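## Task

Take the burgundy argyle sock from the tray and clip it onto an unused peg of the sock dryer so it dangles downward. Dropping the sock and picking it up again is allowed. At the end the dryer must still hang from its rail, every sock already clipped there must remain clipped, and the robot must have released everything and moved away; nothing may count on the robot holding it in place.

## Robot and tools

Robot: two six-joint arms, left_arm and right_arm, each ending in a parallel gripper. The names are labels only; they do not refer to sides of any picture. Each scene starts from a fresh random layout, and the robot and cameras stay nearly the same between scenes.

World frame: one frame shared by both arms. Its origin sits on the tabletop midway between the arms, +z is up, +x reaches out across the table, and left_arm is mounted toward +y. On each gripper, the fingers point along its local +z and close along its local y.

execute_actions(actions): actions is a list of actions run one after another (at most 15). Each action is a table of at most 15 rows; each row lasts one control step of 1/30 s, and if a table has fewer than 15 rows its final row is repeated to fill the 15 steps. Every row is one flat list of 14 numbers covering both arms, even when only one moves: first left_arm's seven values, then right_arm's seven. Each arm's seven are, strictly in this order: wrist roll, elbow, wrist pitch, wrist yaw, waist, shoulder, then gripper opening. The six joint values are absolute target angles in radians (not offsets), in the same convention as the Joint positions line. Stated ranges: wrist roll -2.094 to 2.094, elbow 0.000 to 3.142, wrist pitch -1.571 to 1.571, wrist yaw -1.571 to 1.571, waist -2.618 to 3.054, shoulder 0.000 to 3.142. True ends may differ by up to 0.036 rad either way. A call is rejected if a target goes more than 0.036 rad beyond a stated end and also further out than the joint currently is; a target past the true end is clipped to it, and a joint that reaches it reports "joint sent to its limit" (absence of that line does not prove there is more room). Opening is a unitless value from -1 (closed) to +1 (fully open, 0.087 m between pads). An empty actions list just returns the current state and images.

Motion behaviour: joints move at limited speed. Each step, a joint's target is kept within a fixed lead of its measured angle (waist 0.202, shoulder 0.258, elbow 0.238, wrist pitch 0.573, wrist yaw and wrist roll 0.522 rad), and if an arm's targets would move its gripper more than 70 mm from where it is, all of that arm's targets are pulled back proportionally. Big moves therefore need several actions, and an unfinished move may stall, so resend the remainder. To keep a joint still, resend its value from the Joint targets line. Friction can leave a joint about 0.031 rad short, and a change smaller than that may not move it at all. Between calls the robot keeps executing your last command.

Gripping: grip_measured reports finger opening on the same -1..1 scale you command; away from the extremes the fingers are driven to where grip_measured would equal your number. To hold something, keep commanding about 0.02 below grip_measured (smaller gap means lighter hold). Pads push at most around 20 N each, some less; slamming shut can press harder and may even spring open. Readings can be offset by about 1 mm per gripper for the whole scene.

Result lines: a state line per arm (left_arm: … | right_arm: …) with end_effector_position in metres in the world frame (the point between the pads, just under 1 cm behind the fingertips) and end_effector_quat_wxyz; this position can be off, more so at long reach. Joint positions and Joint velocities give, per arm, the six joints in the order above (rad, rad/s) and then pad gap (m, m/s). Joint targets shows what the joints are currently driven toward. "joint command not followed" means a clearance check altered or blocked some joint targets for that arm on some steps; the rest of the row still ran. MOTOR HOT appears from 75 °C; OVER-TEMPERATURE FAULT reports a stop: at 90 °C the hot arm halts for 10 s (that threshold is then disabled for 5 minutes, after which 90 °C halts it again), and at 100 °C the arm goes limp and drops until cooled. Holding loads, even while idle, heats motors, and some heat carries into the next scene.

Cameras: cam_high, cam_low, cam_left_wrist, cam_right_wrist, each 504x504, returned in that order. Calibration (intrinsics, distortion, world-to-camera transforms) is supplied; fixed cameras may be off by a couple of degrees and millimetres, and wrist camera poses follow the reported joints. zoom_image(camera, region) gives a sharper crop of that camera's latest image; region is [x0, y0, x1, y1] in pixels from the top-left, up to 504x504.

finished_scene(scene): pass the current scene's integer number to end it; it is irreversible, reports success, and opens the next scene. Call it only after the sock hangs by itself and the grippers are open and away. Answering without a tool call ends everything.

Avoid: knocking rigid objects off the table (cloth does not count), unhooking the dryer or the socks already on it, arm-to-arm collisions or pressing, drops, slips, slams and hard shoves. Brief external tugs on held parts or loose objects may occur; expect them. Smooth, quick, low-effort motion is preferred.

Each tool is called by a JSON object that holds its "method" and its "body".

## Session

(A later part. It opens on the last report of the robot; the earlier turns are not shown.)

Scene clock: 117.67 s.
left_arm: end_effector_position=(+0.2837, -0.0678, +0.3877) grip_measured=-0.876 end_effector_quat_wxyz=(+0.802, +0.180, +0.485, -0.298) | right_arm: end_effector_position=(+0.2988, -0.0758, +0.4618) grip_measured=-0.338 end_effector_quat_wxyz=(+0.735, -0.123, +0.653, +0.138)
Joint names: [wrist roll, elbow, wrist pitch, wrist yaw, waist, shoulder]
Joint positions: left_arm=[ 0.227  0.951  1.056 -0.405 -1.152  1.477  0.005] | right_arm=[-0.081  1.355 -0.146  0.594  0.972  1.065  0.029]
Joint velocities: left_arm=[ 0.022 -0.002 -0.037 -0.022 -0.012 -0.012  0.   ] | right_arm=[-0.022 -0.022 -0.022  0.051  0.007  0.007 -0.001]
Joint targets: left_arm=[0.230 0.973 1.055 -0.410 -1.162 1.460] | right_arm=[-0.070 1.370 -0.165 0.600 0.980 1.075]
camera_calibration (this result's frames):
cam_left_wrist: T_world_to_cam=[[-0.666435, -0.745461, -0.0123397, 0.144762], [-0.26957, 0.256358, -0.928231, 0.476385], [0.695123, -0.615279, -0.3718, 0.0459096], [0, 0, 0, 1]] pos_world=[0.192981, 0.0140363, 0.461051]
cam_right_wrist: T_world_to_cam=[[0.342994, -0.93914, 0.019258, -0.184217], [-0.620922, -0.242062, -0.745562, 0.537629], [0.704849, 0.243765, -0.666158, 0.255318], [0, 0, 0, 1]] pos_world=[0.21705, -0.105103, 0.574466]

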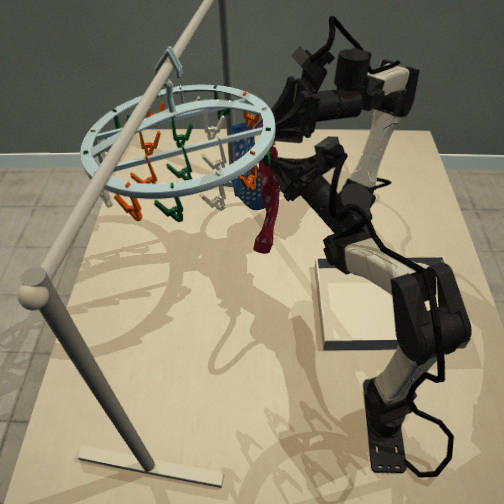

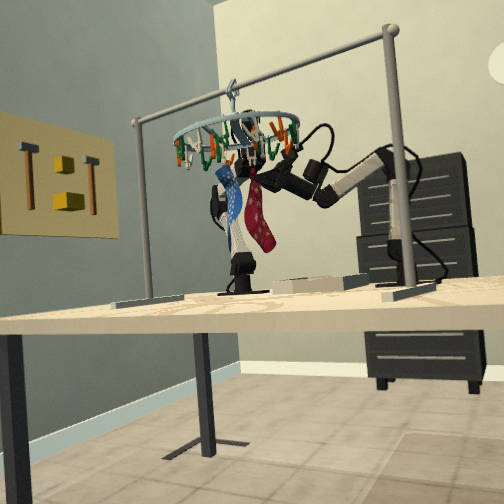

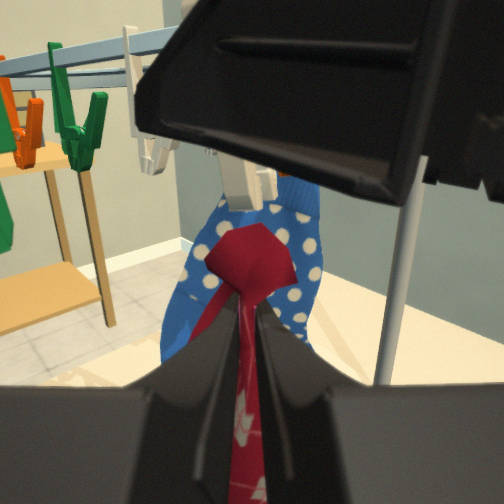

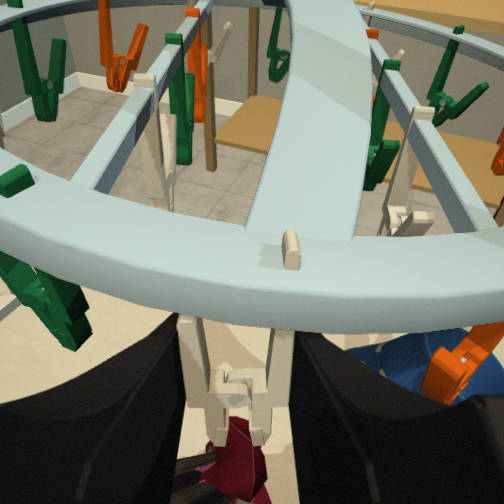

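{"method": "execute_actions", "body": {"actions": [[[0.23,0.98,1.045,-0.41,-1.162,1.457,-1,-0.07,1.37,-0.165,0.6,0.98,1.075,-0.37],[0.23,0.984,1.04,-0.41,-1.162,1.455,-1,-0.07,1.37,-0.165,0.6,0.98,1.075,-0.37],[0.23,0.988,1.034,-0.41,-1.162,1.453,-1,-0.07,1.37,-0.165,0.6,0.98,1.075,-0.37],[0.23,0.992,1.028,-0.41,-1.162,1.451,-1,-0.07,1.37,-0.165,0.6,0.98,1.075,-0.37],[0.23,0.996,1.022,-0.41,-1.162,1.449,-1,-0.07,1.37,-0.165,0.6,0.98,1.075,-0.37],[0.23,1.0,1.016,-0.41,-1.162,1.447,-1,-0.07,1.37,-0.165,0.6,0.98,1.075,-0.37],[0.23,1.003,1.01,-0.41,-1.162,1.446,-1,-0.07,1.37,-0.165,0.6,0.98,1.075,-0.37],[0.23,1.006,1.003,-0.41,-1.162,1.445,-1,-0.07,1.37,-0.165,0.6,0.98,1.075,-0.37]]]}}

{"method": "zoom_image", "body": {"camera": "cam_right_wrist", "region": [130, 300, 350, 504]}}

{"method": "zoom_image", "body": {"camera": "cam_low", "region": [210, 120, 300, 210]}}

Scene clock: 120.30 s.
left_arm: end_effector_position=(+0.2836, -0.0673, +0.3978) grip_measured=-0.876 end_effector_quat_wxyz=(+0.802, +0.181, +0.486, -0.297) | right_arm: end_effector_position=(+0.2988, -0.0758, +0.4618) grip_measured=-0.338 end_effector_quat_wxyz=(+0.735, -0.123, +0.653, +0.138)
Joint names: [wrist roll, elbow, wrist pitch, wrist yaw, waist, shoulder]
Joint positions: left_arm=[ 0.227  0.984  1.005 -0.406 -1.152  1.462  0.005] | right_arm=[-0.081  1.355 -0.146  0.594  0.972  1.065  0.029]
Joint velocities: left_arm=[-0.051 -0.012 -0.007 -0.022  0.007 -0.017 -0.001] | right_arm=[-0.051  0.002 -0.007 -0.066  0.007  0.002  0.001]
Joint targets: left_arm=[0.230 1.006 1.003 -0.410 -1.162 1.445] | right_arm=[-0.070 1.370 -0.165 0.600 0.980 1.075]
camera_calibration (this result's frames):
cam_left_wrist: T_world_to_cam=[[-0.665967, -0.745856, -0.0136297, 0.145558], [-0.27144, 0.259304, -0.926867, 0.485867], [0.694843, -0.613563, -0.375143, 0.051574], [0, 0, 0, 1]] pos_world=[0.192985, 0.0142221, 0.471665]
cam_right_wrist: T_world_to_cam=[[0.342994, -0.93914, 0.019258, -0.184217], [-0.620922, -0.242062, -0.745562, 0.537629], [0.704849, 0.243765, -0.666158, 0.255318], [0, 0, 0, 1]] pos_world=[0.21705, -0.105103, 0.574466]

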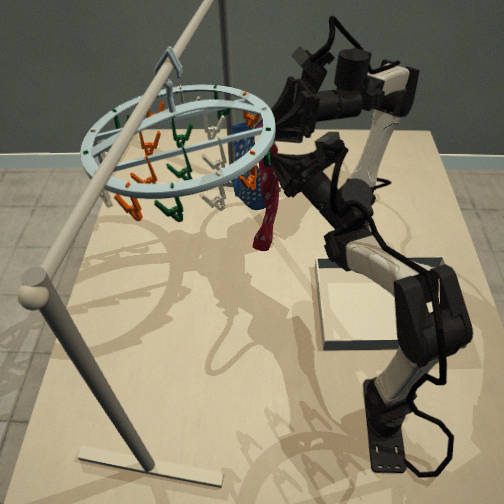

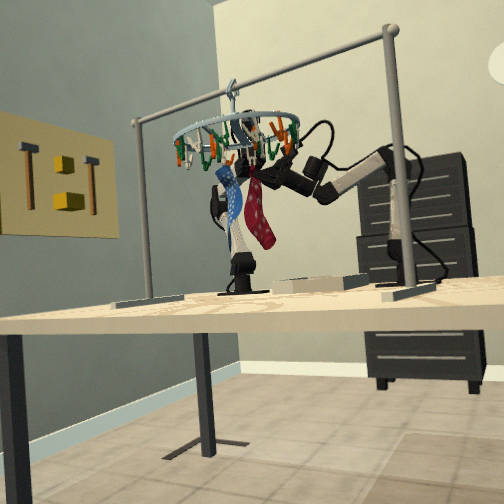

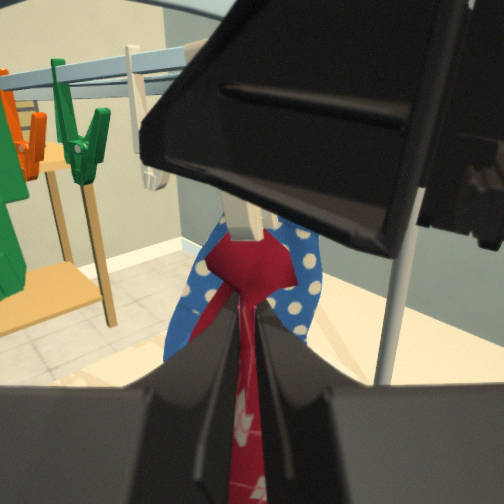

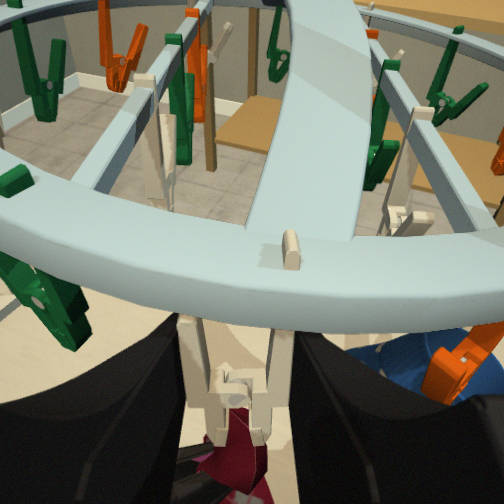

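Region (130, 300, 350, 504) of cam_right_wrist's 504x504 image, scaled by 2.291, with more detail than that image has; it fills the top 467 rows of this view, and the rest is white.

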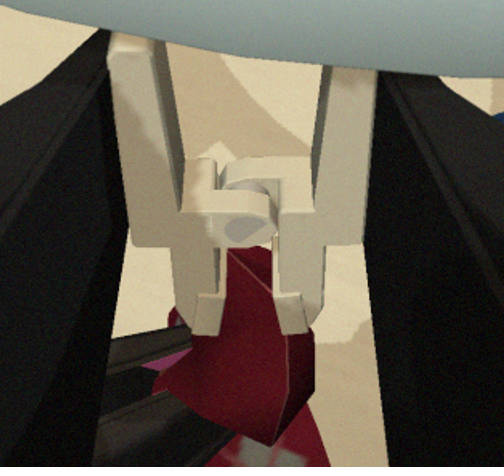

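Region (210, 120, 300, 210) of cam_low's 504x504 image, scaled by 5.600, with more detail than that image has.

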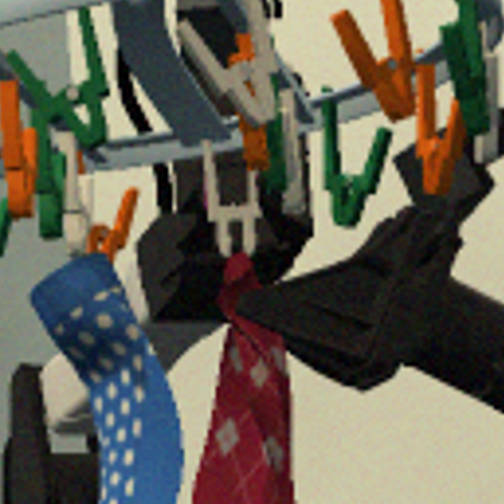

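{"method": "execute_actions", "body": {"actions": [[[0.23,1.01,0.997,-0.41,-1.162,1.443,-1,-0.07,1.37,-0.165,0.6,0.98,1.075,-0.37],[0.23,1.014,0.991,-0.41,-1.162,1.441,-1,-0.07,1.37,-0.165,0.6,0.98,1.075,-0.37],[0.23,1.018,0.985,-0.41,-1.162,1.439,-1,-0.07,1.37,-0.165,0.6,0.98,1.075,-0.37],[0.23,1.022,0.979,-0.41,-1.162,1.437,-1,-0.07,1.37,-0.165,0.6,0.98,1.075,-0.37],[0.23,1.026,0.973,-0.41,-1.162,1.435,-1,-0.07,1.37,-0.165,0.6,0.98,1.075,-0.37],[0.23,1.03,0.967,-0.41,-1.162,1.433,-1,-0.07,1.37,-0.165,0.6,0.98,1.075,-0.37],[0.23,1.034,0.961,-0.41,-1.162,1.431,-1,-0.07,1.37,-0.165,0.6,0.98,1.075,-0.37],[0.23,1.038,0.955,-0.41,-1.162,1.43,-1,-0.07,1.37,-0.165,0.6,0.98,1.075,-0.37]]]}}

{"method": "zoom_image", "body": {"camera": "cam_right_wrist", "region": [130, 300, 350, 504]}}

{"method": "zoom_image", "body": {"camera": "cam_low", "region": [210, 120, 300, 210]}}

Scene clock: 122.20 s.
left_arm: end_effector_position=(+0.2835, -0.0665, +0.4068) grip_measured=-0.876 end_effector_quat_wxyz=(+0.801, +0.183, +0.488, -0.296) | right_arm: end_effector_position=(+0.2988, -0.0759, +0.4618) grip_measured=-0.338 end_effector_quat_wxyz=(+0.735, -0.122, +0.653, +0.138)
Joint names: [wrist roll, elbow, wrist pitch, wrist yaw, waist, shoulder]
Joint positions: left_arm=[ 0.227  1.015  0.954 -0.407 -1.152  1.448  0.005] | right_arm=[-0.08   1.355 -0.146  0.595  0.972  1.065  0.029]
Joint velocities: left_arm=[-0.051  0.002 -0.051  0.007  0.012 -0.007 -0.   ] | right_arm=[-0.022  0.007 -0.022  0.007 -0.007  0.012 -0.   ]
Joint targets: left_arm=[0.230 1.038 0.955 -0.410 -1.162 1.430] | right_arm=[-0.070 1.370 -0.165 0.600 0.980 1.075]
camera_calibration (this result's frames):
cam_left_wrist: T_world_to_cam=[[-0.665031, -0.746647, -0.0158944, 0.146819], [-0.2749, 0.264529, -0.924367, 0.494304], [0.69438, -0.610363, -0.381173, 0.0582688], [0, 0, 0, 1]] pos_world=[0.193062, 0.0144292, 0.481463]
cam_right_wrist: T_world_to_cam=[[0.342022, -0.939512, 0.0183678, -0.183712], [-0.621478, -0.240819, -0.7455, 0.537848], [0.70483, 0.243563, -0.666252, 0.255337], [0, 0, 0, 1]] pos_world=[0.217125, -0.105266, 0.574459]

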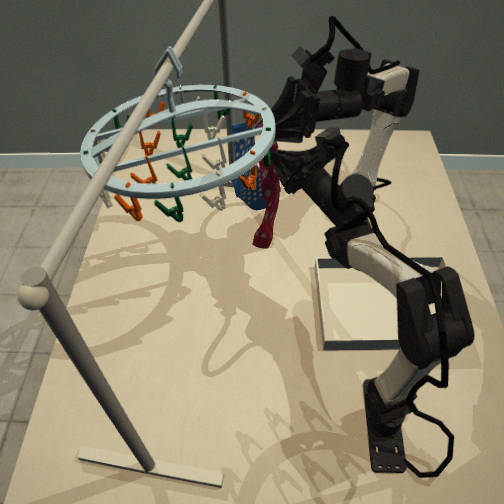

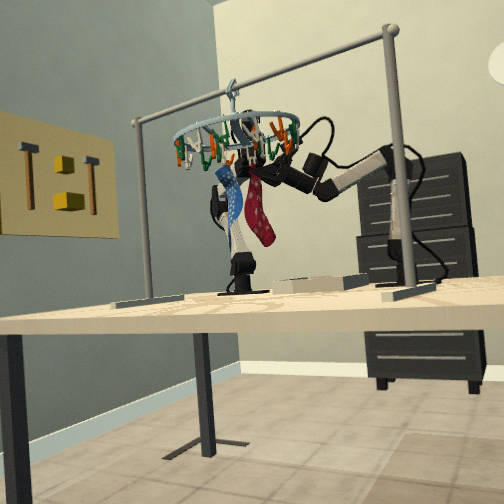

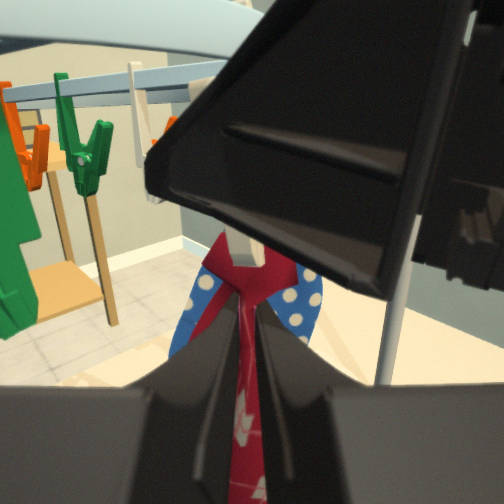

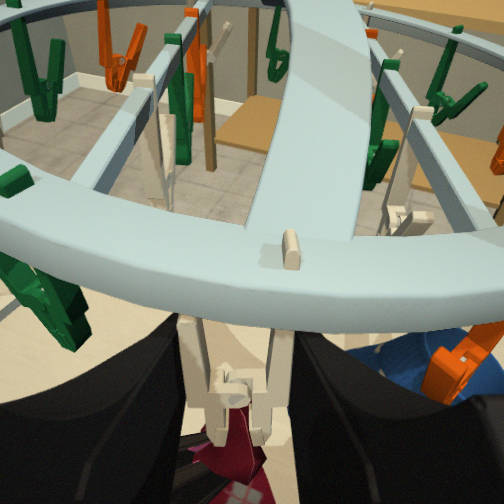

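Region (130, 300, 350, 504) of cam_right_wrist's 504x504 image, scaled by 2.291, with more detail than that image has; it fills the top 467 rows of this view, and the rest is white.

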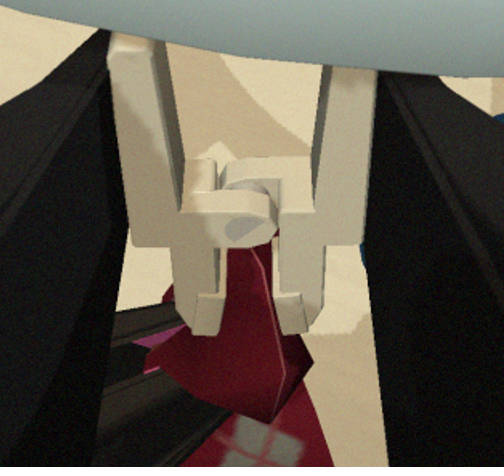

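Region (210, 120, 300, 210) of cam_low's 504x504 image, scaled by 5.600, with more detail than that image has.

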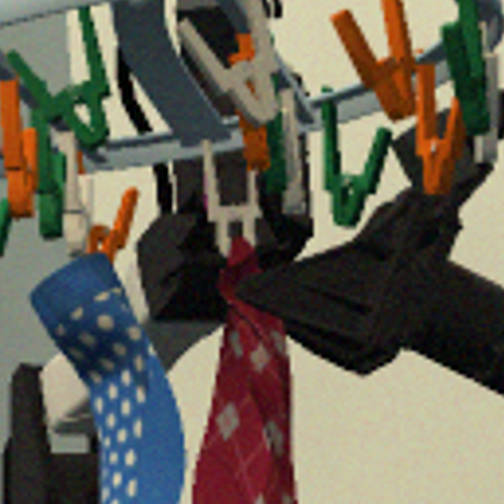

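{"method": "execute_actions", "body": {"actions": [[[0.23,1.042,0.949,-0.41,-1.162,1.428,-1,-0.07,1.37,-0.165,0.6,0.98,1.075,-0.37],[0.23,1.046,0.943,-0.41,-1.162,1.426,-1,-0.07,1.37,-0.165,0.6,0.98,1.075,-0.37],[0.23,1.05,0.937,-0.41,-1.162,1.424,-1,-0.07,1.37,-0.165,0.6,0.98,1.075,-0.37],[0.23,1.054,0.931,-0.41,-1.162,1.422,-1,-0.07,1.37,-0.165,0.6,0.98,1.075,-0.37],[0.23,1.058,0.925,-0.41,-1.162,1.42,-1,-0.07,1.37,-0.165,0.6,0.98,1.075,-0.37],[0.23,1.062,0.919,-0.41,-1.162,1.419,-1,-0.07,1.37,-0.165,0.6,0.98,1.075,-0.37]]]}}

{"method": "zoom_image", "body": {"camera": "cam_right_wrist", "region": [130, 300, 350, 504]}}

{"method": "zoom_image", "body": {"camera": "cam_low", "region": [210, 120, 300, 210]}}

Scene clock: 123.73 s.
left_arm: end_effector_position=(+0.2843, -0.0671, +0.4091) grip_measured=-0.876 end_effector_quat_wxyz=(+0.797, +0.187, +0.494, -0.291) | right_arm: end_effector_position=(+0.2989, -0.0760, +0.4618) grip_measured=-0.338 end_effector_quat_wxyz=(+0.735, -0.122, +0.653, +0.137)
Joint names: [wrist roll, elbow, wrist pitch, wrist yaw, waist, shoulder]
Joint positions: left_arm=[ 0.227  1.035  0.909 -0.41  -1.152  1.442  0.005] | right_arm=[-0.08   1.355 -0.146  0.596  0.972  1.065  0.029]
Joint velocities: left_arm=[-0.037  0.017  0.007 -0.037  0.007 -0.002  0.   ] | right_arm=[-0.022 -0.012  0.081 -0.066 -0.017  0.002  0.   ]
Joint targets: left_arm=[0.230 1.062 0.919 -0.410 -1.162 1.419] | right_arm=[-0.070 1.370 -0.165 0.600 0.980 1.075]
camera_calibration (this result's frames):
cam_left_wrist: T_world_to_cam=[[-0.66345, -0.747878, -0.0226186, 0.149086], [-0.283176, 0.27896, -0.917602, 0.497312], [0.692564, -0.602378, -0.396857, 0.0657242], [0, 0, 0, 1]] pos_world=[0.19422, 0.0123592, 0.48579]
cam_right_wrist: T_world_to_cam=[[0.341314, -0.939771, 0.0182793, -0.183612], [-0.621727, -0.240304, -0.745459, 0.537933], [0.704954, 0.243071, -0.6663, 0.255275], [0, 0, 0, 1]] pos_world=[0.21716, -0.105336, 0.574454]

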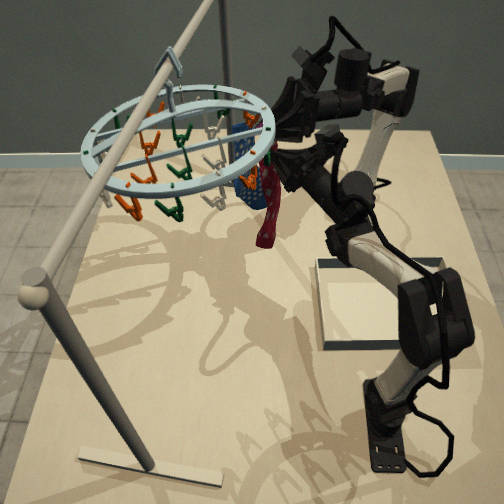

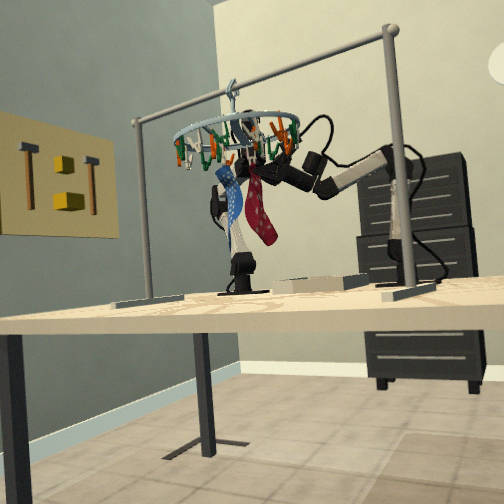

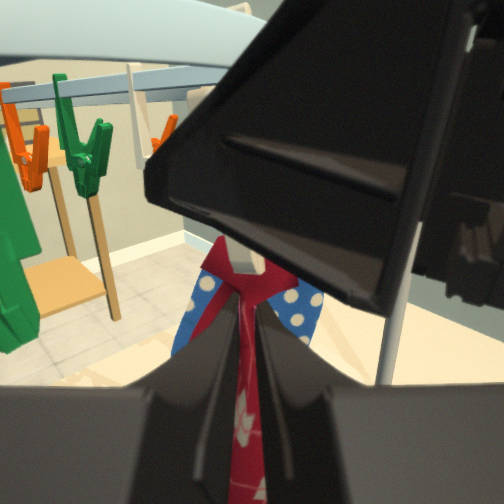

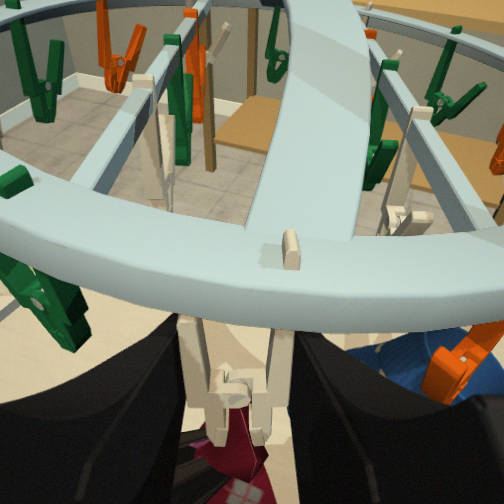

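Region (130, 300, 350, 504) of cam_right_wrist's 504x504 image, scaled by 2.291, with more detail than that image has; it fills the top 467 rows of this view, and the rest is white.

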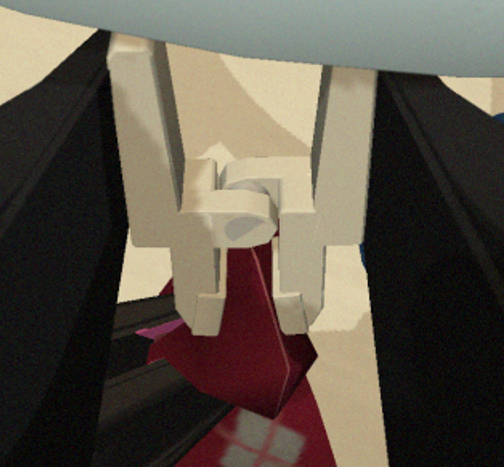

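Region (210, 120, 300, 210) of cam_low's 504x504 image, scaled by 5.600, with more detail than that image has.

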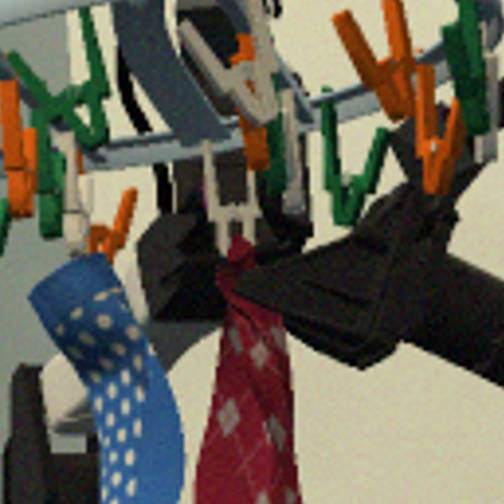

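{"method": "execute_actions", "body": {"actions": [[[0.23,1.05,0.915,-0.41,-1.162,1.43,-1,-0.07,1.37,-0.165,0.6,0.98,1.075,-0.33],[0.23,1.05,0.915,-0.41,-1.162,1.43,-1,-0.07,1.37,-0.165,0.6,0.98,1.075,-0.31],[0.23,1.05,0.915,-0.41,-1.162,1.43,-1,-0.07,1.37,-0.165,0.6,0.98,1.075,-0.29],[0.23,1.05,0.915,-0.41,-1.162,1.43,-1,-0.07,1.37,-0.165,0.6,0.98,1.075,-0.27],[0.23,1.05,0.915,-0.41,-1.162,1.43,-1,-0.07,1.37,-0.165,0.6,0.98,1.075,-0.25],[0.23,1.05,0.915,-0.41,-1.162,1.43,-1,-0.07,1.37,-0.165,0.6,0.98,1.075,-0.23],[0.23,1.05,0.915,-0.41,-1.162,1.43,-1,-0.07,1.37,-0.165,0.6,0.98,1.075,-0.21],[0.23,1.05,0.915,-0.41,-1.162,1.43,-1,-0.07,1.37,-0.165,0.6,0.98,1.075,-0.19],[0.23,1.05,0.915,-0.41,-1.162,1.43,-1,-0.07,1.37,-0.165,0.6,0.98,1.075,-0.17],[0.23,1.05,0.915,-0.41,-1.162,1.43,-1,-0.07,1.37,-0.165,0.6,0.98,1.075,-0.15],[0.23,1.05,0.915,-0.41,-1.162,1.43,-1,-0.07,1.37,-0.165,0.6,0.98,1.075,-0.13],[0.23,1.05,0.915,-0.41,-1.162,1.43,-1,-0.07,1.37,-0.165,0.6,0.98,1.075,-0.11],[0.23,1.05,0.915,-0.41,-1.162,1.43,-1,-0.07,1.37,-0.165,0.6,0.98,1.075,-0.09],[0.23,1.05,0.915,-0.41,-1.162,1.43,-1,-0.07,1.37,-0.165,0.6,0.98,1.075,-0.07],[0.23,1.05,0.915,-0.41,-1.162,1.43,-1,-0.07,1.37,-0.165,0.6,0.98,1.075,-0.05]]]}}

{"method": "zoom_image", "body": {"camera": "cam_right_wrist", "region": [130, 300, 350, 504]}}

{"method": "zoom_image", "body": {"camera": "cam_low", "region": [210, 120, 300, 210]}}

Scene clock: 128.27 s.
left_arm: end_effector_position=(+0.2845, -0.0671, +0.4087) grip_measured=-0.876 end_effector_quat_wxyz=(+0.797, +0.187, +0.495, -0.291) | right_arm: end_effector_position=(+0.2993, -0.0770, +0.4616) grip_measured=-0.059 end_effector_quat_wxyz=(+0.735, -0.120, +0.653, +0.135)
Joint names: [wrist roll, elbow, wrist pitch, wrist yaw, waist, shoulder]
Joint positions: left_arm=[ 0.227  1.035  0.907 -0.411 -1.152  1.442  0.005] | right_arm=[-0.08   1.355 -0.146  0.602  0.972  1.065  0.041]
Joint velocities: left_arm=[ 0.022 -0.007 -0.022  0.007 -0.007 -0.007  0.   ] | right_arm=[ 0.007  0.002 -0.037 -0.007 -0.002 -0.002  0.016]
Joint targets: left_arm=[0.230 1.050 0.915 -0.410 -1.162 1.430] | right_arm=[-0.070 1.370 -0.165 0.600 0.980 1.075]
camera_calibration (this result's frames):
cam_left_wrist: T_world_to_cam=[[-0.662477, -0.74874, -0.0226187, 0.148955], [-0.284712, 0.27961, -0.916928, 0.497194], [0.692866, -0.601005, -0.39841, 0.0661026], [0, 0, 0, 1]] pos_world=[0.194436, 0.0122363, 0.485596]
cam_right_wrist: T_world_to_cam=[[0.335648, -0.94182, 0.0177968, -0.182918], [-0.623863, -0.23641, -0.74492, 0.538484], [0.705788, 0.238928, -0.666916, 0.254858], [0, 0, 0, 1]] pos_world=[0.21746, -0.105866, 0.574352]

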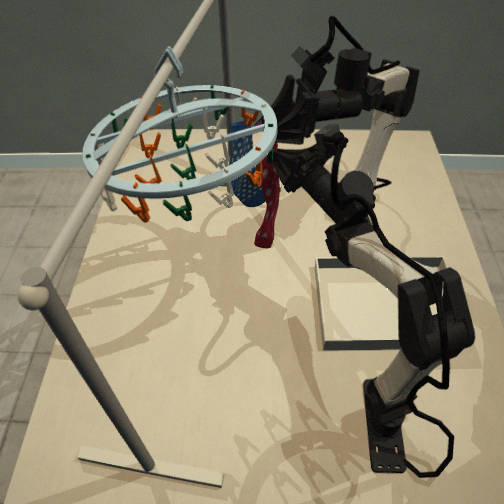

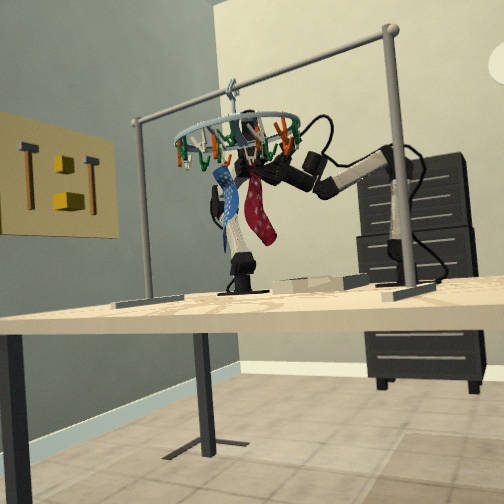

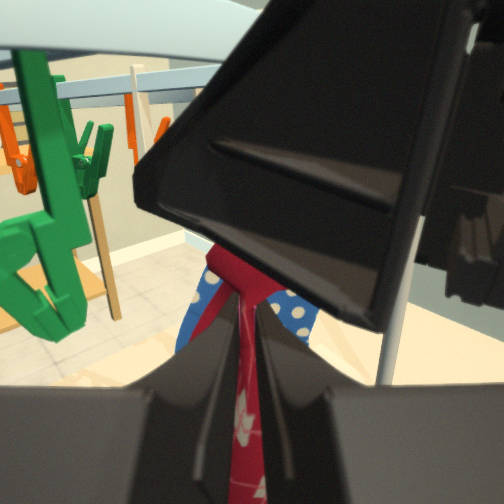

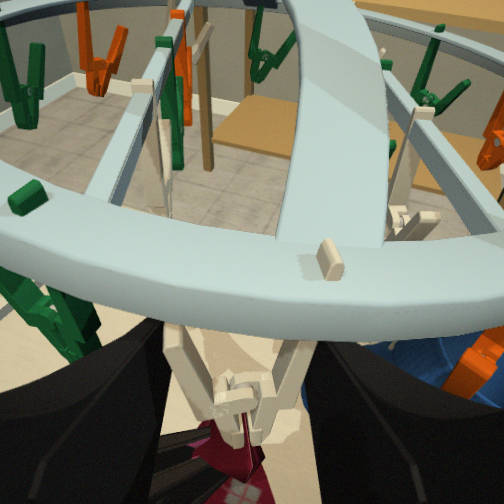

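Region (130, 300, 350, 504) of cam_right_wrist's 504x504 image, scaled by 2.291, with more detail than that image has; it fills the top 467 rows of this view, and the rest is white.

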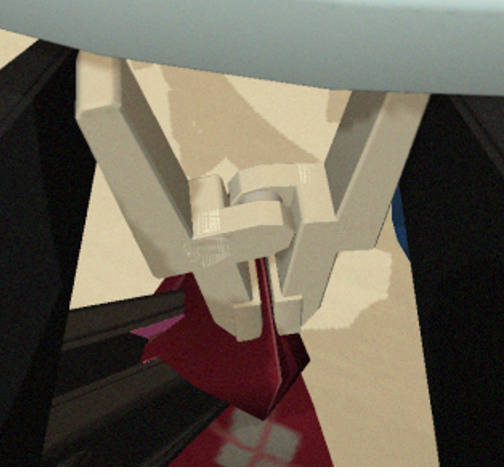

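Region (210, 120, 300, 210) of cam_low's 504x504 image, scaled by 5.600, with more detail than that image has.

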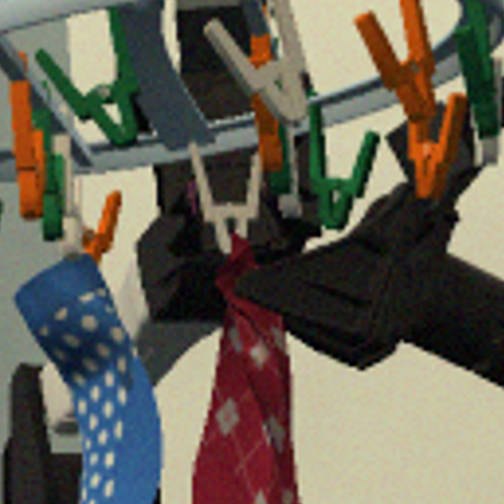

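{"method": "execute_actions", "body": {"actions": [[[0.23,1.05,0.915,-0.41,-1.162,1.43,-0.85,-0.07,1.37,-0.165,0.6,0.98,1.075,-0.03],[0.23,1.05,0.915,-0.41,-1.162,1.43,-0.8,-0.07,1.37,-0.165,0.6,0.98,1.075,-0.01],[0.23,1.05,0.915,-0.41,-1.162,1.43,-0.75,-0.07,1.37,-0.165,0.6,0.98,1.075,0.01],[0.23,1.05,0.915,-0.41,-1.162,1.43,-0.7,-0.07,1.37,-0.165,0.6,0.98,1.075,0.03],[0.23,1.05,0.915,-0.41,-1.162,1.43,-0.65,-0.07,1.37,-0.165,0.6,0.98,1.075,0.05],[0.23,1.05,0.915,-0.41,-1.162,1.43,-0.6,-0.07,1.37,-0.165,0.6,0.98,1.075,0.06],[0.23,1.05,0.915,-0.41,-1.162,1.43,-0.55,-0.07,1.37,-0.165,0.6,0.98,1.075,0.07],[0.23,1.05,0.915,-0.41,-1.162,1.43,-0.5,-0.07,1.37,-0.165,0.6,0.98,1.075,0.08],[0.23,1.05,0.915,-0.41,-1.162,1.43,-0.45,-0.07,1.37,-0.165,0.6,0.98,1.075,0.08]]]}}

{"method": "zoom_image", "body": {"camera": "cam_right_wrist", "region": [130, 300, 350, 504]}}

Scene clock: 130.20 s.
left_arm: end_effector_position=(+0.2845, -0.0671, +0.4087) grip_measured=-0.450 end_effector_quat_wxyz=(+0.797, +0.187, +0.495, -0.291) | right_arm: end_effector_position=(+0.2993, -0.0771, +0.4614) grip_measured=+0.080 end_effector_quat_wxyz=(+0.735, -0.120, +0.654, +0.135)
Joint names: [wrist roll, elbow, wrist pitch, wrist yaw, waist, shoulder]
Joint positions: left_arm=[ 0.227  1.035  0.907 -0.411 -1.152  1.442  0.024] | right_arm=[-0.08   1.355 -0.147  0.602  0.972  1.065  0.047]
Joint velocities: left_arm=[ 0.037  0.012 -0.051 -0.066 -0.007 -0.002  0.   ] | right_arm=[-0.022 -0.027 -0.007  0.007 -0.012 -0.007  0.   ]
Joint targets: left_arm=[0.230 1.050 0.915 -0.410 -1.162 1.430] | right_arm=[-0.070 1.370 -0.165 0.600 0.980 1.075]
camera_calibration (this result's frames):
cam_left_wrist: T_world_to_cam=[[-0.662477, -0.74874, -0.0226187, 0.148955], [-0.284712, 0.27961, -0.916928, 0.497194], [0.692866, -0.601005, -0.39841, 0.0661026], [0, 0, 0, 1]] pos_world=[0.194436, 0.0122363, 0.485596]
cam_right_wrist: T_world_to_cam=[[0.335659, -0.941802, 0.018469, -0.183233], [-0.624344, -0.237113, -0.744293, 0.53809], [0.705356, 0.238298, -0.667598, 0.255092], [0, 0, 0, 1]] pos_world=[0.217526, -0.105769, 0.57418]

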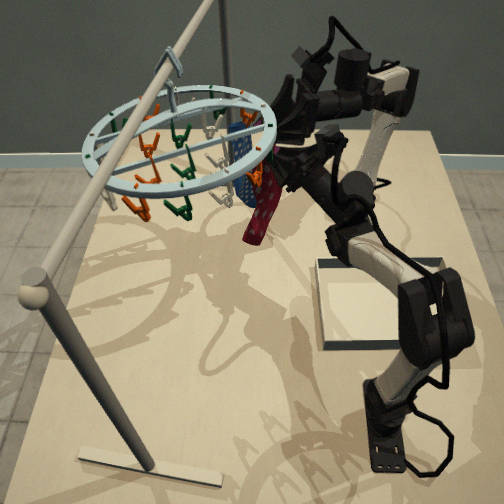

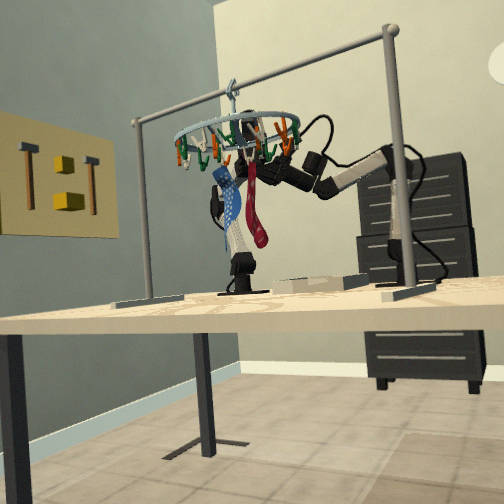

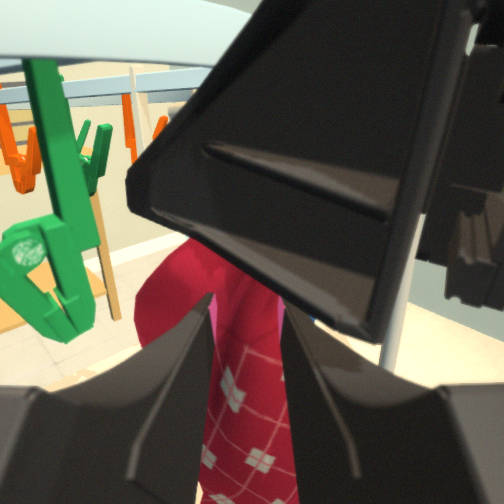

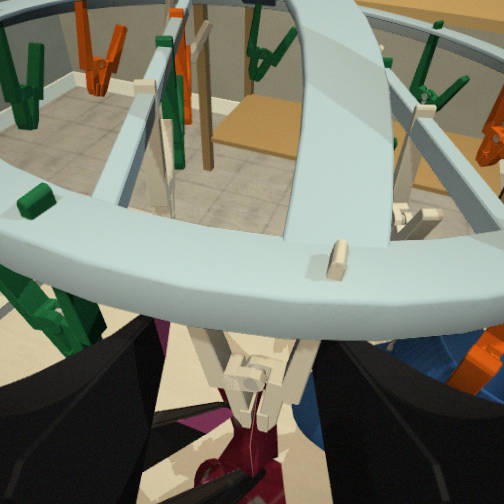

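Region (130, 300, 350, 504) of cam_right_wrist's 504x504 image, scaled by 2.291, with more detail than that image has; it fills the top 467 rows of this view, and the rest is white.

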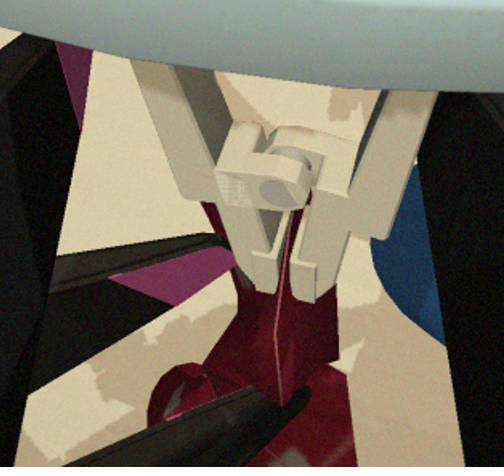

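{"method": "execute_actions", "body": {"actions": [[[0.23,1.025,0.92,-0.415,-1.16,1.435,-0.45,-0.07,1.37,-0.165,0.6,0.98,1.075,0.08],[0.235,1.01,0.93,-0.42,-1.165,1.43,-0.45,-0.07,1.37,-0.165,0.6,0.98,1.075,0.08],[0.24,0.995,0.945,-0.425,-1.172,1.425,-0.45,-0.07,1.37,-0.165,0.6,0.98,1.075,0.08],[0.245,0.978,0.96,-0.43,-1.179,1.42,-0.45,-0.07,1.37,-0.165,0.6,0.98,1.075,0.08],[0.25,0.96,0.975,-0.436,-1.186,1.414,-0.45,-0.07,1.37,-0.165,0.6,0.98,1.075,0.08],[0.255,0.942,0.99,-0.442,-1.193,1.408,-0.45,-0.07,1.37,-0.165,0.6,0.98,1.075,0.08],[0.26,0.924,1.006,-0.448,-1.2,1.402,-0.45,-0.07,1.37,-0.165,0.6,0.98,1.075,0.08],[0.265,0.906,1.022,-0.454,-1.207,1.396,-0.45,-0.07,1.37,-0.165,0.6,0.98,1.075,0.08],[0.27,0.888,1.038,-0.46,-1.214,1.39,-0.45,-0.07,1.37,-0.165,0.6,0.98,1.075,0.08],[0.275,0.87,1.054,-0.466,-1.221,1.384,-0.45,-0.07,1.37,-0.165,0.6,0.98,1.075,0.08],[0.28,0.852,1.07,-0.472,-1.228,1.378,-0.45,-0.07,1.37,-0.165,0.6,0.98,1.075,0.08],[0.285,0.834,1.086,-0.478,-1.235,1.372,-0.45,-0.07,1.37,-0.165,0.6,0.98,1.075,0.08],[0.29,0.816,1.102,-0.484,-1.242,1.366,-0.45,-0.07,1.37,-0.165,0.6,0.98,1.075,0.08],[0.295,0.798,1.118,-0.49,-1.249,1.36,-0.45,-0.07,1.37,-0.165,0.6,0.98,1.075,0.08],[0.3,0.78,1.134,-0.496,-1.256,1.354,-0.45,-0.07,1.37,-0.165,0.6,0.98,1.075,0.08]],[[0.304,0.762,1.15,-0.502,-1.263,1.348,-0.45,-0.075,1.345,-0.13,0.595,0.976,1.07,0.09],[0.308,0.744,1.166,-0.508,-1.27,1.342,-0.45,-0.08,1.33,-0.11,0.592,0.973,1.067,0.1],[0.312,0.726,1.182,-0.514,-1.277,1.336,-0.45,-0.085,1.315,-0.09,0.589,0.97,1.064,0.11],[0.316,0.708,1.198,-0.52,-1.284,1.33,-0.45,-0.09,1.3,-0.07,0.586,0.967,1.061,0.12],[0.32,0.69,1.214,-0.526,-1.291,1.324,-0.45,-0.095,1.285,-0.05,0.583,0.964,1.058,0.13],[0.325,0.675,1.228,-0.531,-1.296,1.319,-0.45,-0.1,1.27,-0.03,0.58,0.961,1.055,0.14],[0.33,0.66,1.24,-0.535,-1.30,1.315,-0.45,-0.105,1.255,-0.01,0.577,0.958,1.052,0.15],[0.33,0.66,1.24,-0.535,-1.30,1.315,-0.45,-0.11,1.24,0.01,0.574,0.955,1.049,0.15],[0.33,0.66,1.24,-0.535,-1.30,1.315,-0.45,-0.115,1.225,0.03,0.571,0.952,1.046,0.15],[0.33,0.66,1.24,-0.535,-1.30,1.315,-0.45,-0.12,1.21,0.05,0.568,0.949,1.043,0.15],[0.33,0.66,1.24,-0.535,-1.30,1.315,-0.45,-0.125,1.195,0.07,0.565,0.946,1.04,0.15],[0.33,0.66,1.24,-0.535,-1.30,1.315,-0.45,-0.13,1.18,0.09,0.562,0.944,1.038,0.15]]]}}

Scene clock: 133.57 s.
left_arm: end_effector_position=(+0.2325, -0.0327, +0.3500) grip_measured=-0.450 end_effector_quat_wxyz=(+0.803, +0.185, +0.487, -0.291) | right_arm: end_effector_position=(+0.3105, -0.0673, +0.4354) grip_measured=+0.150 end_effector_quat_wxyz=(+0.745, -0.124, +0.642, +0.134)
Joint names: [wrist roll, elbow, wrist pitch, wrist yaw, waist, shoulder]
Joint positions: left_arm=[ 0.319  0.675  1.216 -0.525 -1.289  1.334  0.024] | right_arm=[-0.109  1.203  0.028  0.575  0.953  1.057  0.05 ]
Joint velocities: left_arm=[-0.022  0.017  0.095 -0.022  0.002  0.002 -0.   ] | right_arm=[-0.051 -0.066  0.256 -0.051 -0.022 -0.007  0.   ]
Joint targets: left_arm=[0.330 0.660 1.240 -0.535 -1.300 1.315] | right_arm=[-0.130 1.180 0.090 0.562 0.944 1.038]
camera_calibration (this result's frames):
cam_left_wrist: T_world_to_cam=[[-0.660557, -0.750308, -0.0265033, 0.139795], [-0.269125, 0.269593, -0.924603, 0.417686], [0.700883, -0.60362, -0.380008, 0.0909702], [0, 0, 0, 1]] pos_world=[0.140993, 0.0471961, 0.424468]
cam_right_wrist: T_world_to_cam=[[0.338209, -0.940537, 0.0317101, -0.18379], [-0.599409, -0.241274, -0.763214, 0.528267], [0.725482, 0.239118, -0.645367, 0.2116], [0, 0, 0, 1]] pos_world=[0.225295, -0.0960017, 0.545569]

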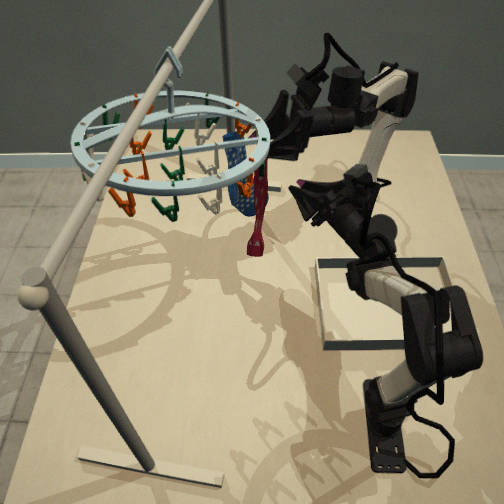

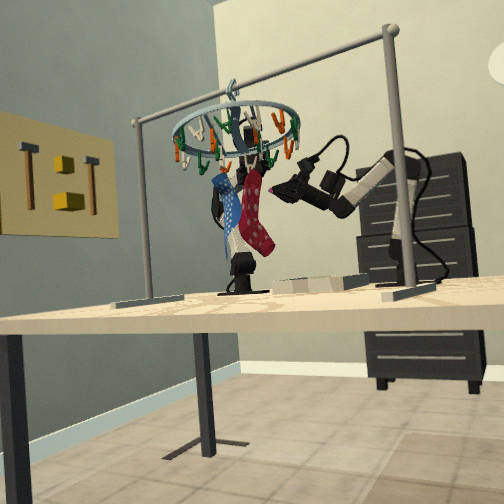

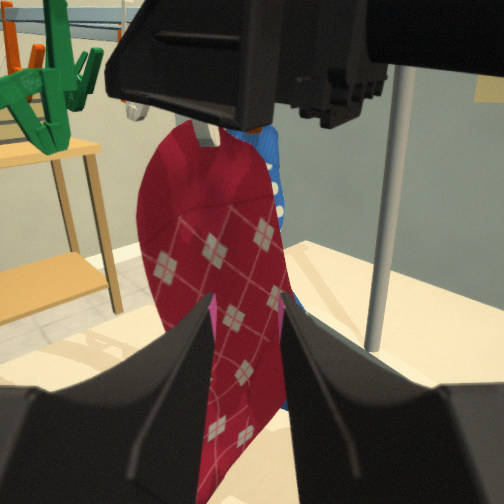

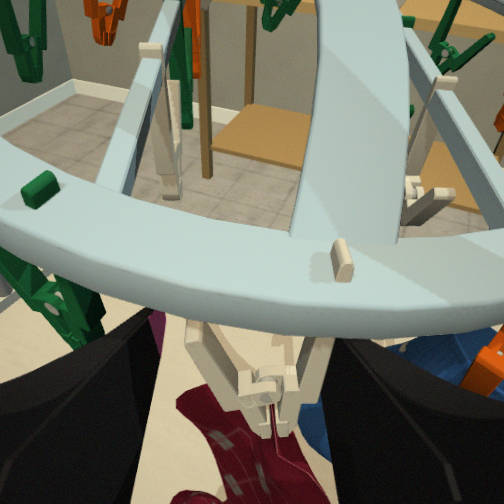

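{"method": "execute_actions", "body": {"actions": [[[0.33,0.66,1.24,-0.535,-1.30,1.315,-0.45,-0.133,1.17,0.12,0.559,0.942,1.036,0.16],[0.33,0.66,1.24,-0.535,-1.30,1.315,-0.45,-0.136,1.158,0.14,0.556,0.94,1.034,0.17],[0.33,0.66,1.24,-0.535,-1.30,1.315,-0.45,-0.139,1.145,0.16,0.553,0.938,1.032,0.18],[0.33,0.66,1.24,-0.535,-1.30,1.315,-0.45,-0.142,1.132,0.18,0.55,0.936,1.03,0.19],[0.33,0.66,1.24,-0.535,-1.30,1.315,-0.45,-0.145,1.119,0.2,0.547,0.934,1.028,0.2],[0.33,0.66,1.24,-0.535,-1.30,1.315,-0.45,-0.148,1.106,0.22,0.544,0.932,1.026,0.2],[0.33,0.66,1.24,-0.535,-1.30,1.315,-0.45,-0.151,1.093,0.24,0.541,0.93,1.024,0.2],[0.33,0.66,1.24,-0.535,-1.30,1.315,-0.45,-0.154,1.08,0.26,0.538,0.929,1.022,0.2],[0.33,0.66,1.24,-0.535,-1.30,1.315,-0.45,-0.157,1.067,0.28,0.535,0.928,1.02,0.2],[0.33,0.66,1.24,-0.535,-1.30,1.315,-0.45,-0.16,1.054,0.3,0.532,0.927,1.018,0.2],[0.33,0.66,1.24,-0.535,-1.30,1.315,-0.45,-0.164,1.04,0.315,0.529,0.926,1.016,0.2],[0.33,0.66,1.24,-0.535,-1.30,1.315,-0.45,-0.168,1.025,0.33,0.526,0.925,1.014,0.2],[0.33,0.66,1.24,-0.535,-1.30,1.315,-0.45,-0.172,1.01,0.345,0.523,0.924,1.012,0.2],[0.33,0.66,1.24,-0.535,-1.30,1.315,-0.45,-0.176,0.995,0.355,0.52,0.922,1.011,0.2],[0.33,0.66,1.24,-0.535,-1.30,1.315,-0.45,-0.18,0.98,0.365,0.517,0.92,1.01,0.2]],[[0.33,0.66,1.24,-0.535,-1.30,1.315,-0.45,-0.184,0.972,0.364,0.525,0.93,1.0,0.2],[0.33,0.66,1.24,-0.535,-1.30,1.315,-0.45,-0.188,0.966,0.362,0.533,0.939,0.991,0.2],[0.33,0.66,1.24,-0.535,-1.30,1.315,-0.45,-0.192,0.96,0.36,0.541,0.948,0.982,0.2],[0.33,0.66,1.24,-0.535,-1.30,1.315,-0.45,-0.196,0.955,0.358,0.549,0.957,0.973,0.2],[0.33,0.66,1.24,-0.535,-1.30,1.315,-0.45,-0.2,0.95,0.356,0.557,0.965,0.965,0.2],[0.33,0.66,1.24,-0.535,-1.30,1.315,-0.45,-0.204,0.945,0.354,0.565,0.974,0.957,0.2],[0.33,0.66,1.24,-0.535,-1.30,1.315,-0.45,-0.208,0.94,0.352,0.573,0.982,0.949,0.2],[0.33,0.66,1.24,-0.535,-1.30,1.315,-0.45,-0.212,0.935,0.35,0.581,0.991,0.941,0.2],[0.33,0.66,1.24,-0.535,-1.30,1.315,-0.45,-0.216,0.93,0.348,0.589,0.999,0.933,0.2],[0.33,0.66,1.24,-0.535,-1.30,1.315,-0.45,-0.22,0.925,0.346,0.597,1.008,0.925,0.2],[0.33,0.66,1.24,-0.535,-1.30,1.315,-0.45,-0.224,0.92,0.344,0.605,1.016,0.917,0.2],[0.33,0.66,1.24,-0.535,-1.30,1.315,-0.45,-0.228,0.915,0.342,0.613,1.025,0.909,0.2],[0.33,0.66,1.24,-0.535,-1.30,1.315,-0.45,-0.232,0.91,0.34,0.621,1.033,0.901,0.2],[0.33,0.66,1.24,-0.535,-1.30,1.315,-0.45,-0.236,0.905,0.338,0.629,1.042,0.893,0.2],[0.33,0.66,1.24,-0.535,-1.30,1.315,-0.45,-0.24,0.9,0.336,0.637,1.05,0.885,0.2]],[[0.33,0.66,1.24,-0.535,-1.30,1.315,-0.45,-0.244,0.895,0.334,0.645,1.059,0.877,0.2],[0.33,0.66,1.24,-0.535,-1.30,1.315,-0.45,-0.248,0.89,0.332,0.653,1.067,0.869,0.2],[0.33,0.66,1.24,-0.535,-1.30,1.315,-0.45,-0.252,0.886,0.33,0.661,1.076,0.861,0.2],[0.33,0.66,1.24,-0.535,-1.30,1.315,-0.45,-0.256,0.882,0.328,0.669,1.084,0.853,0.2],[0.33,0.66,1.24,-0.535,-1.30,1.315,-0.45,-0.26,0.878,0.326,0.677,1.093,0.845,0.2],[0.33,0.66,1.24,-0.535,-1.30,1.315,-0.45,-0.264,0.874,0.324,0.685,1.101,0.837,0.2],[0.33,0.66,1.24,-0.535,-1.30,1.315,-0.45,-0.268,0.87,0.323,0.693,1.11,0.829,0.2],[0.33,0.66,1.24,-0.535,-1.30,1.315,-0.45,-0.272,0.867,0.322,0.702,1.118,0.821,0.2],[0.33,0.66,1.24,-0.535,-1.30,1.315,-0.45,-0.276,0.864,0.321,0.711,1.127,0.813,0.2],[0.33,0.66,1.24,-0.535,-1.30,1.315,-0.45,-0.28,0.86,0.32,0.72,1.135,0.805,0.2]]]}}

Scene clock: 138.13 s.
left_arm: end_effector_position=(+0.2329, -0.0313, +0.3519) grip_measured=-0.450 end_effector_quat_wxyz=(+0.805, +0.181, +0.485, -0.291) | right_arm: end_effector_position=(+0.2585, -0.0925, +0.4272) grip_measured=+0.200 end_effector_quat_wxyz=(+0.793, -0.108, +0.579, +0.157)
Joint names: [wrist roll, elbow, wrist pitch, wrist yaw, waist, shoulder]
Joint positions: left_arm=[ 0.322  0.675  1.226 -0.529 -1.289  1.334  0.024] | right_arm=[-0.263  0.889  0.338  0.701  1.126  0.815  0.052]
Joint velocities: left_arm=[-0.007 -0.027  0.007 -0.022 -0.022 -0.007  0.   ] | right_arm=[-0.022  0.012  0.007  0.022 -0.002 -0.017  0.   ]
Joint targets: left_arm=[0.330 0.660 1.240 -0.535 -1.300 1.315] | right_arm=[-0.280 0.860 0.320 0.720 1.135 0.805]
camera_calibration (this result's frames):
cam_left_wrist: T_world_to_cam=[[-0.656875, -0.753675, -0.0221242, 0.138601], [-0.267929, 0.260744, -0.927484, 0.419636], [0.70479, -0.603314, -0.373207, 0.0890223], [0, 0, 0, 1]] pos_world=[0.140734, 0.0487509, 0.425496]
cam_right_wrist: T_world_to_cam=[[0.350993, -0.936372, 0.00328667, -0.180499], [-0.478263, -0.182289, -0.85909, 0.499932], [0.805027, 0.299963, -0.511814, 0.178094], [0, 0, 0, 1]] pos_world=[0.159083, -0.131304, 0.521231]

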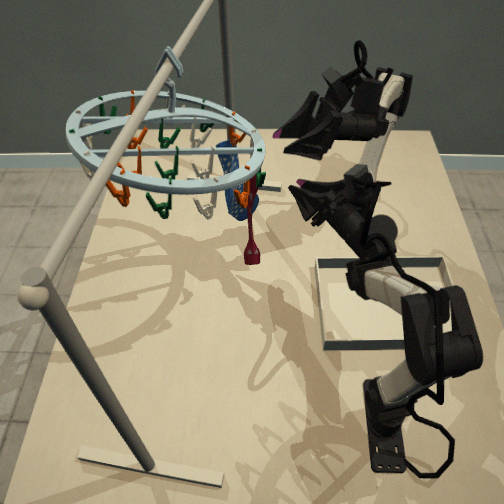

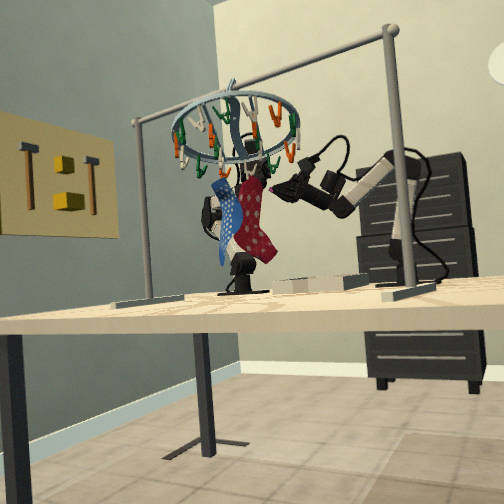

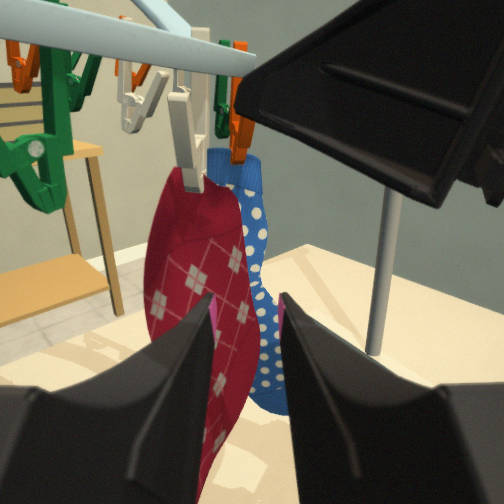

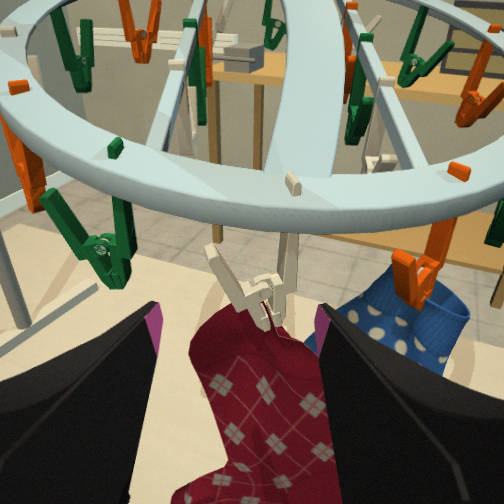

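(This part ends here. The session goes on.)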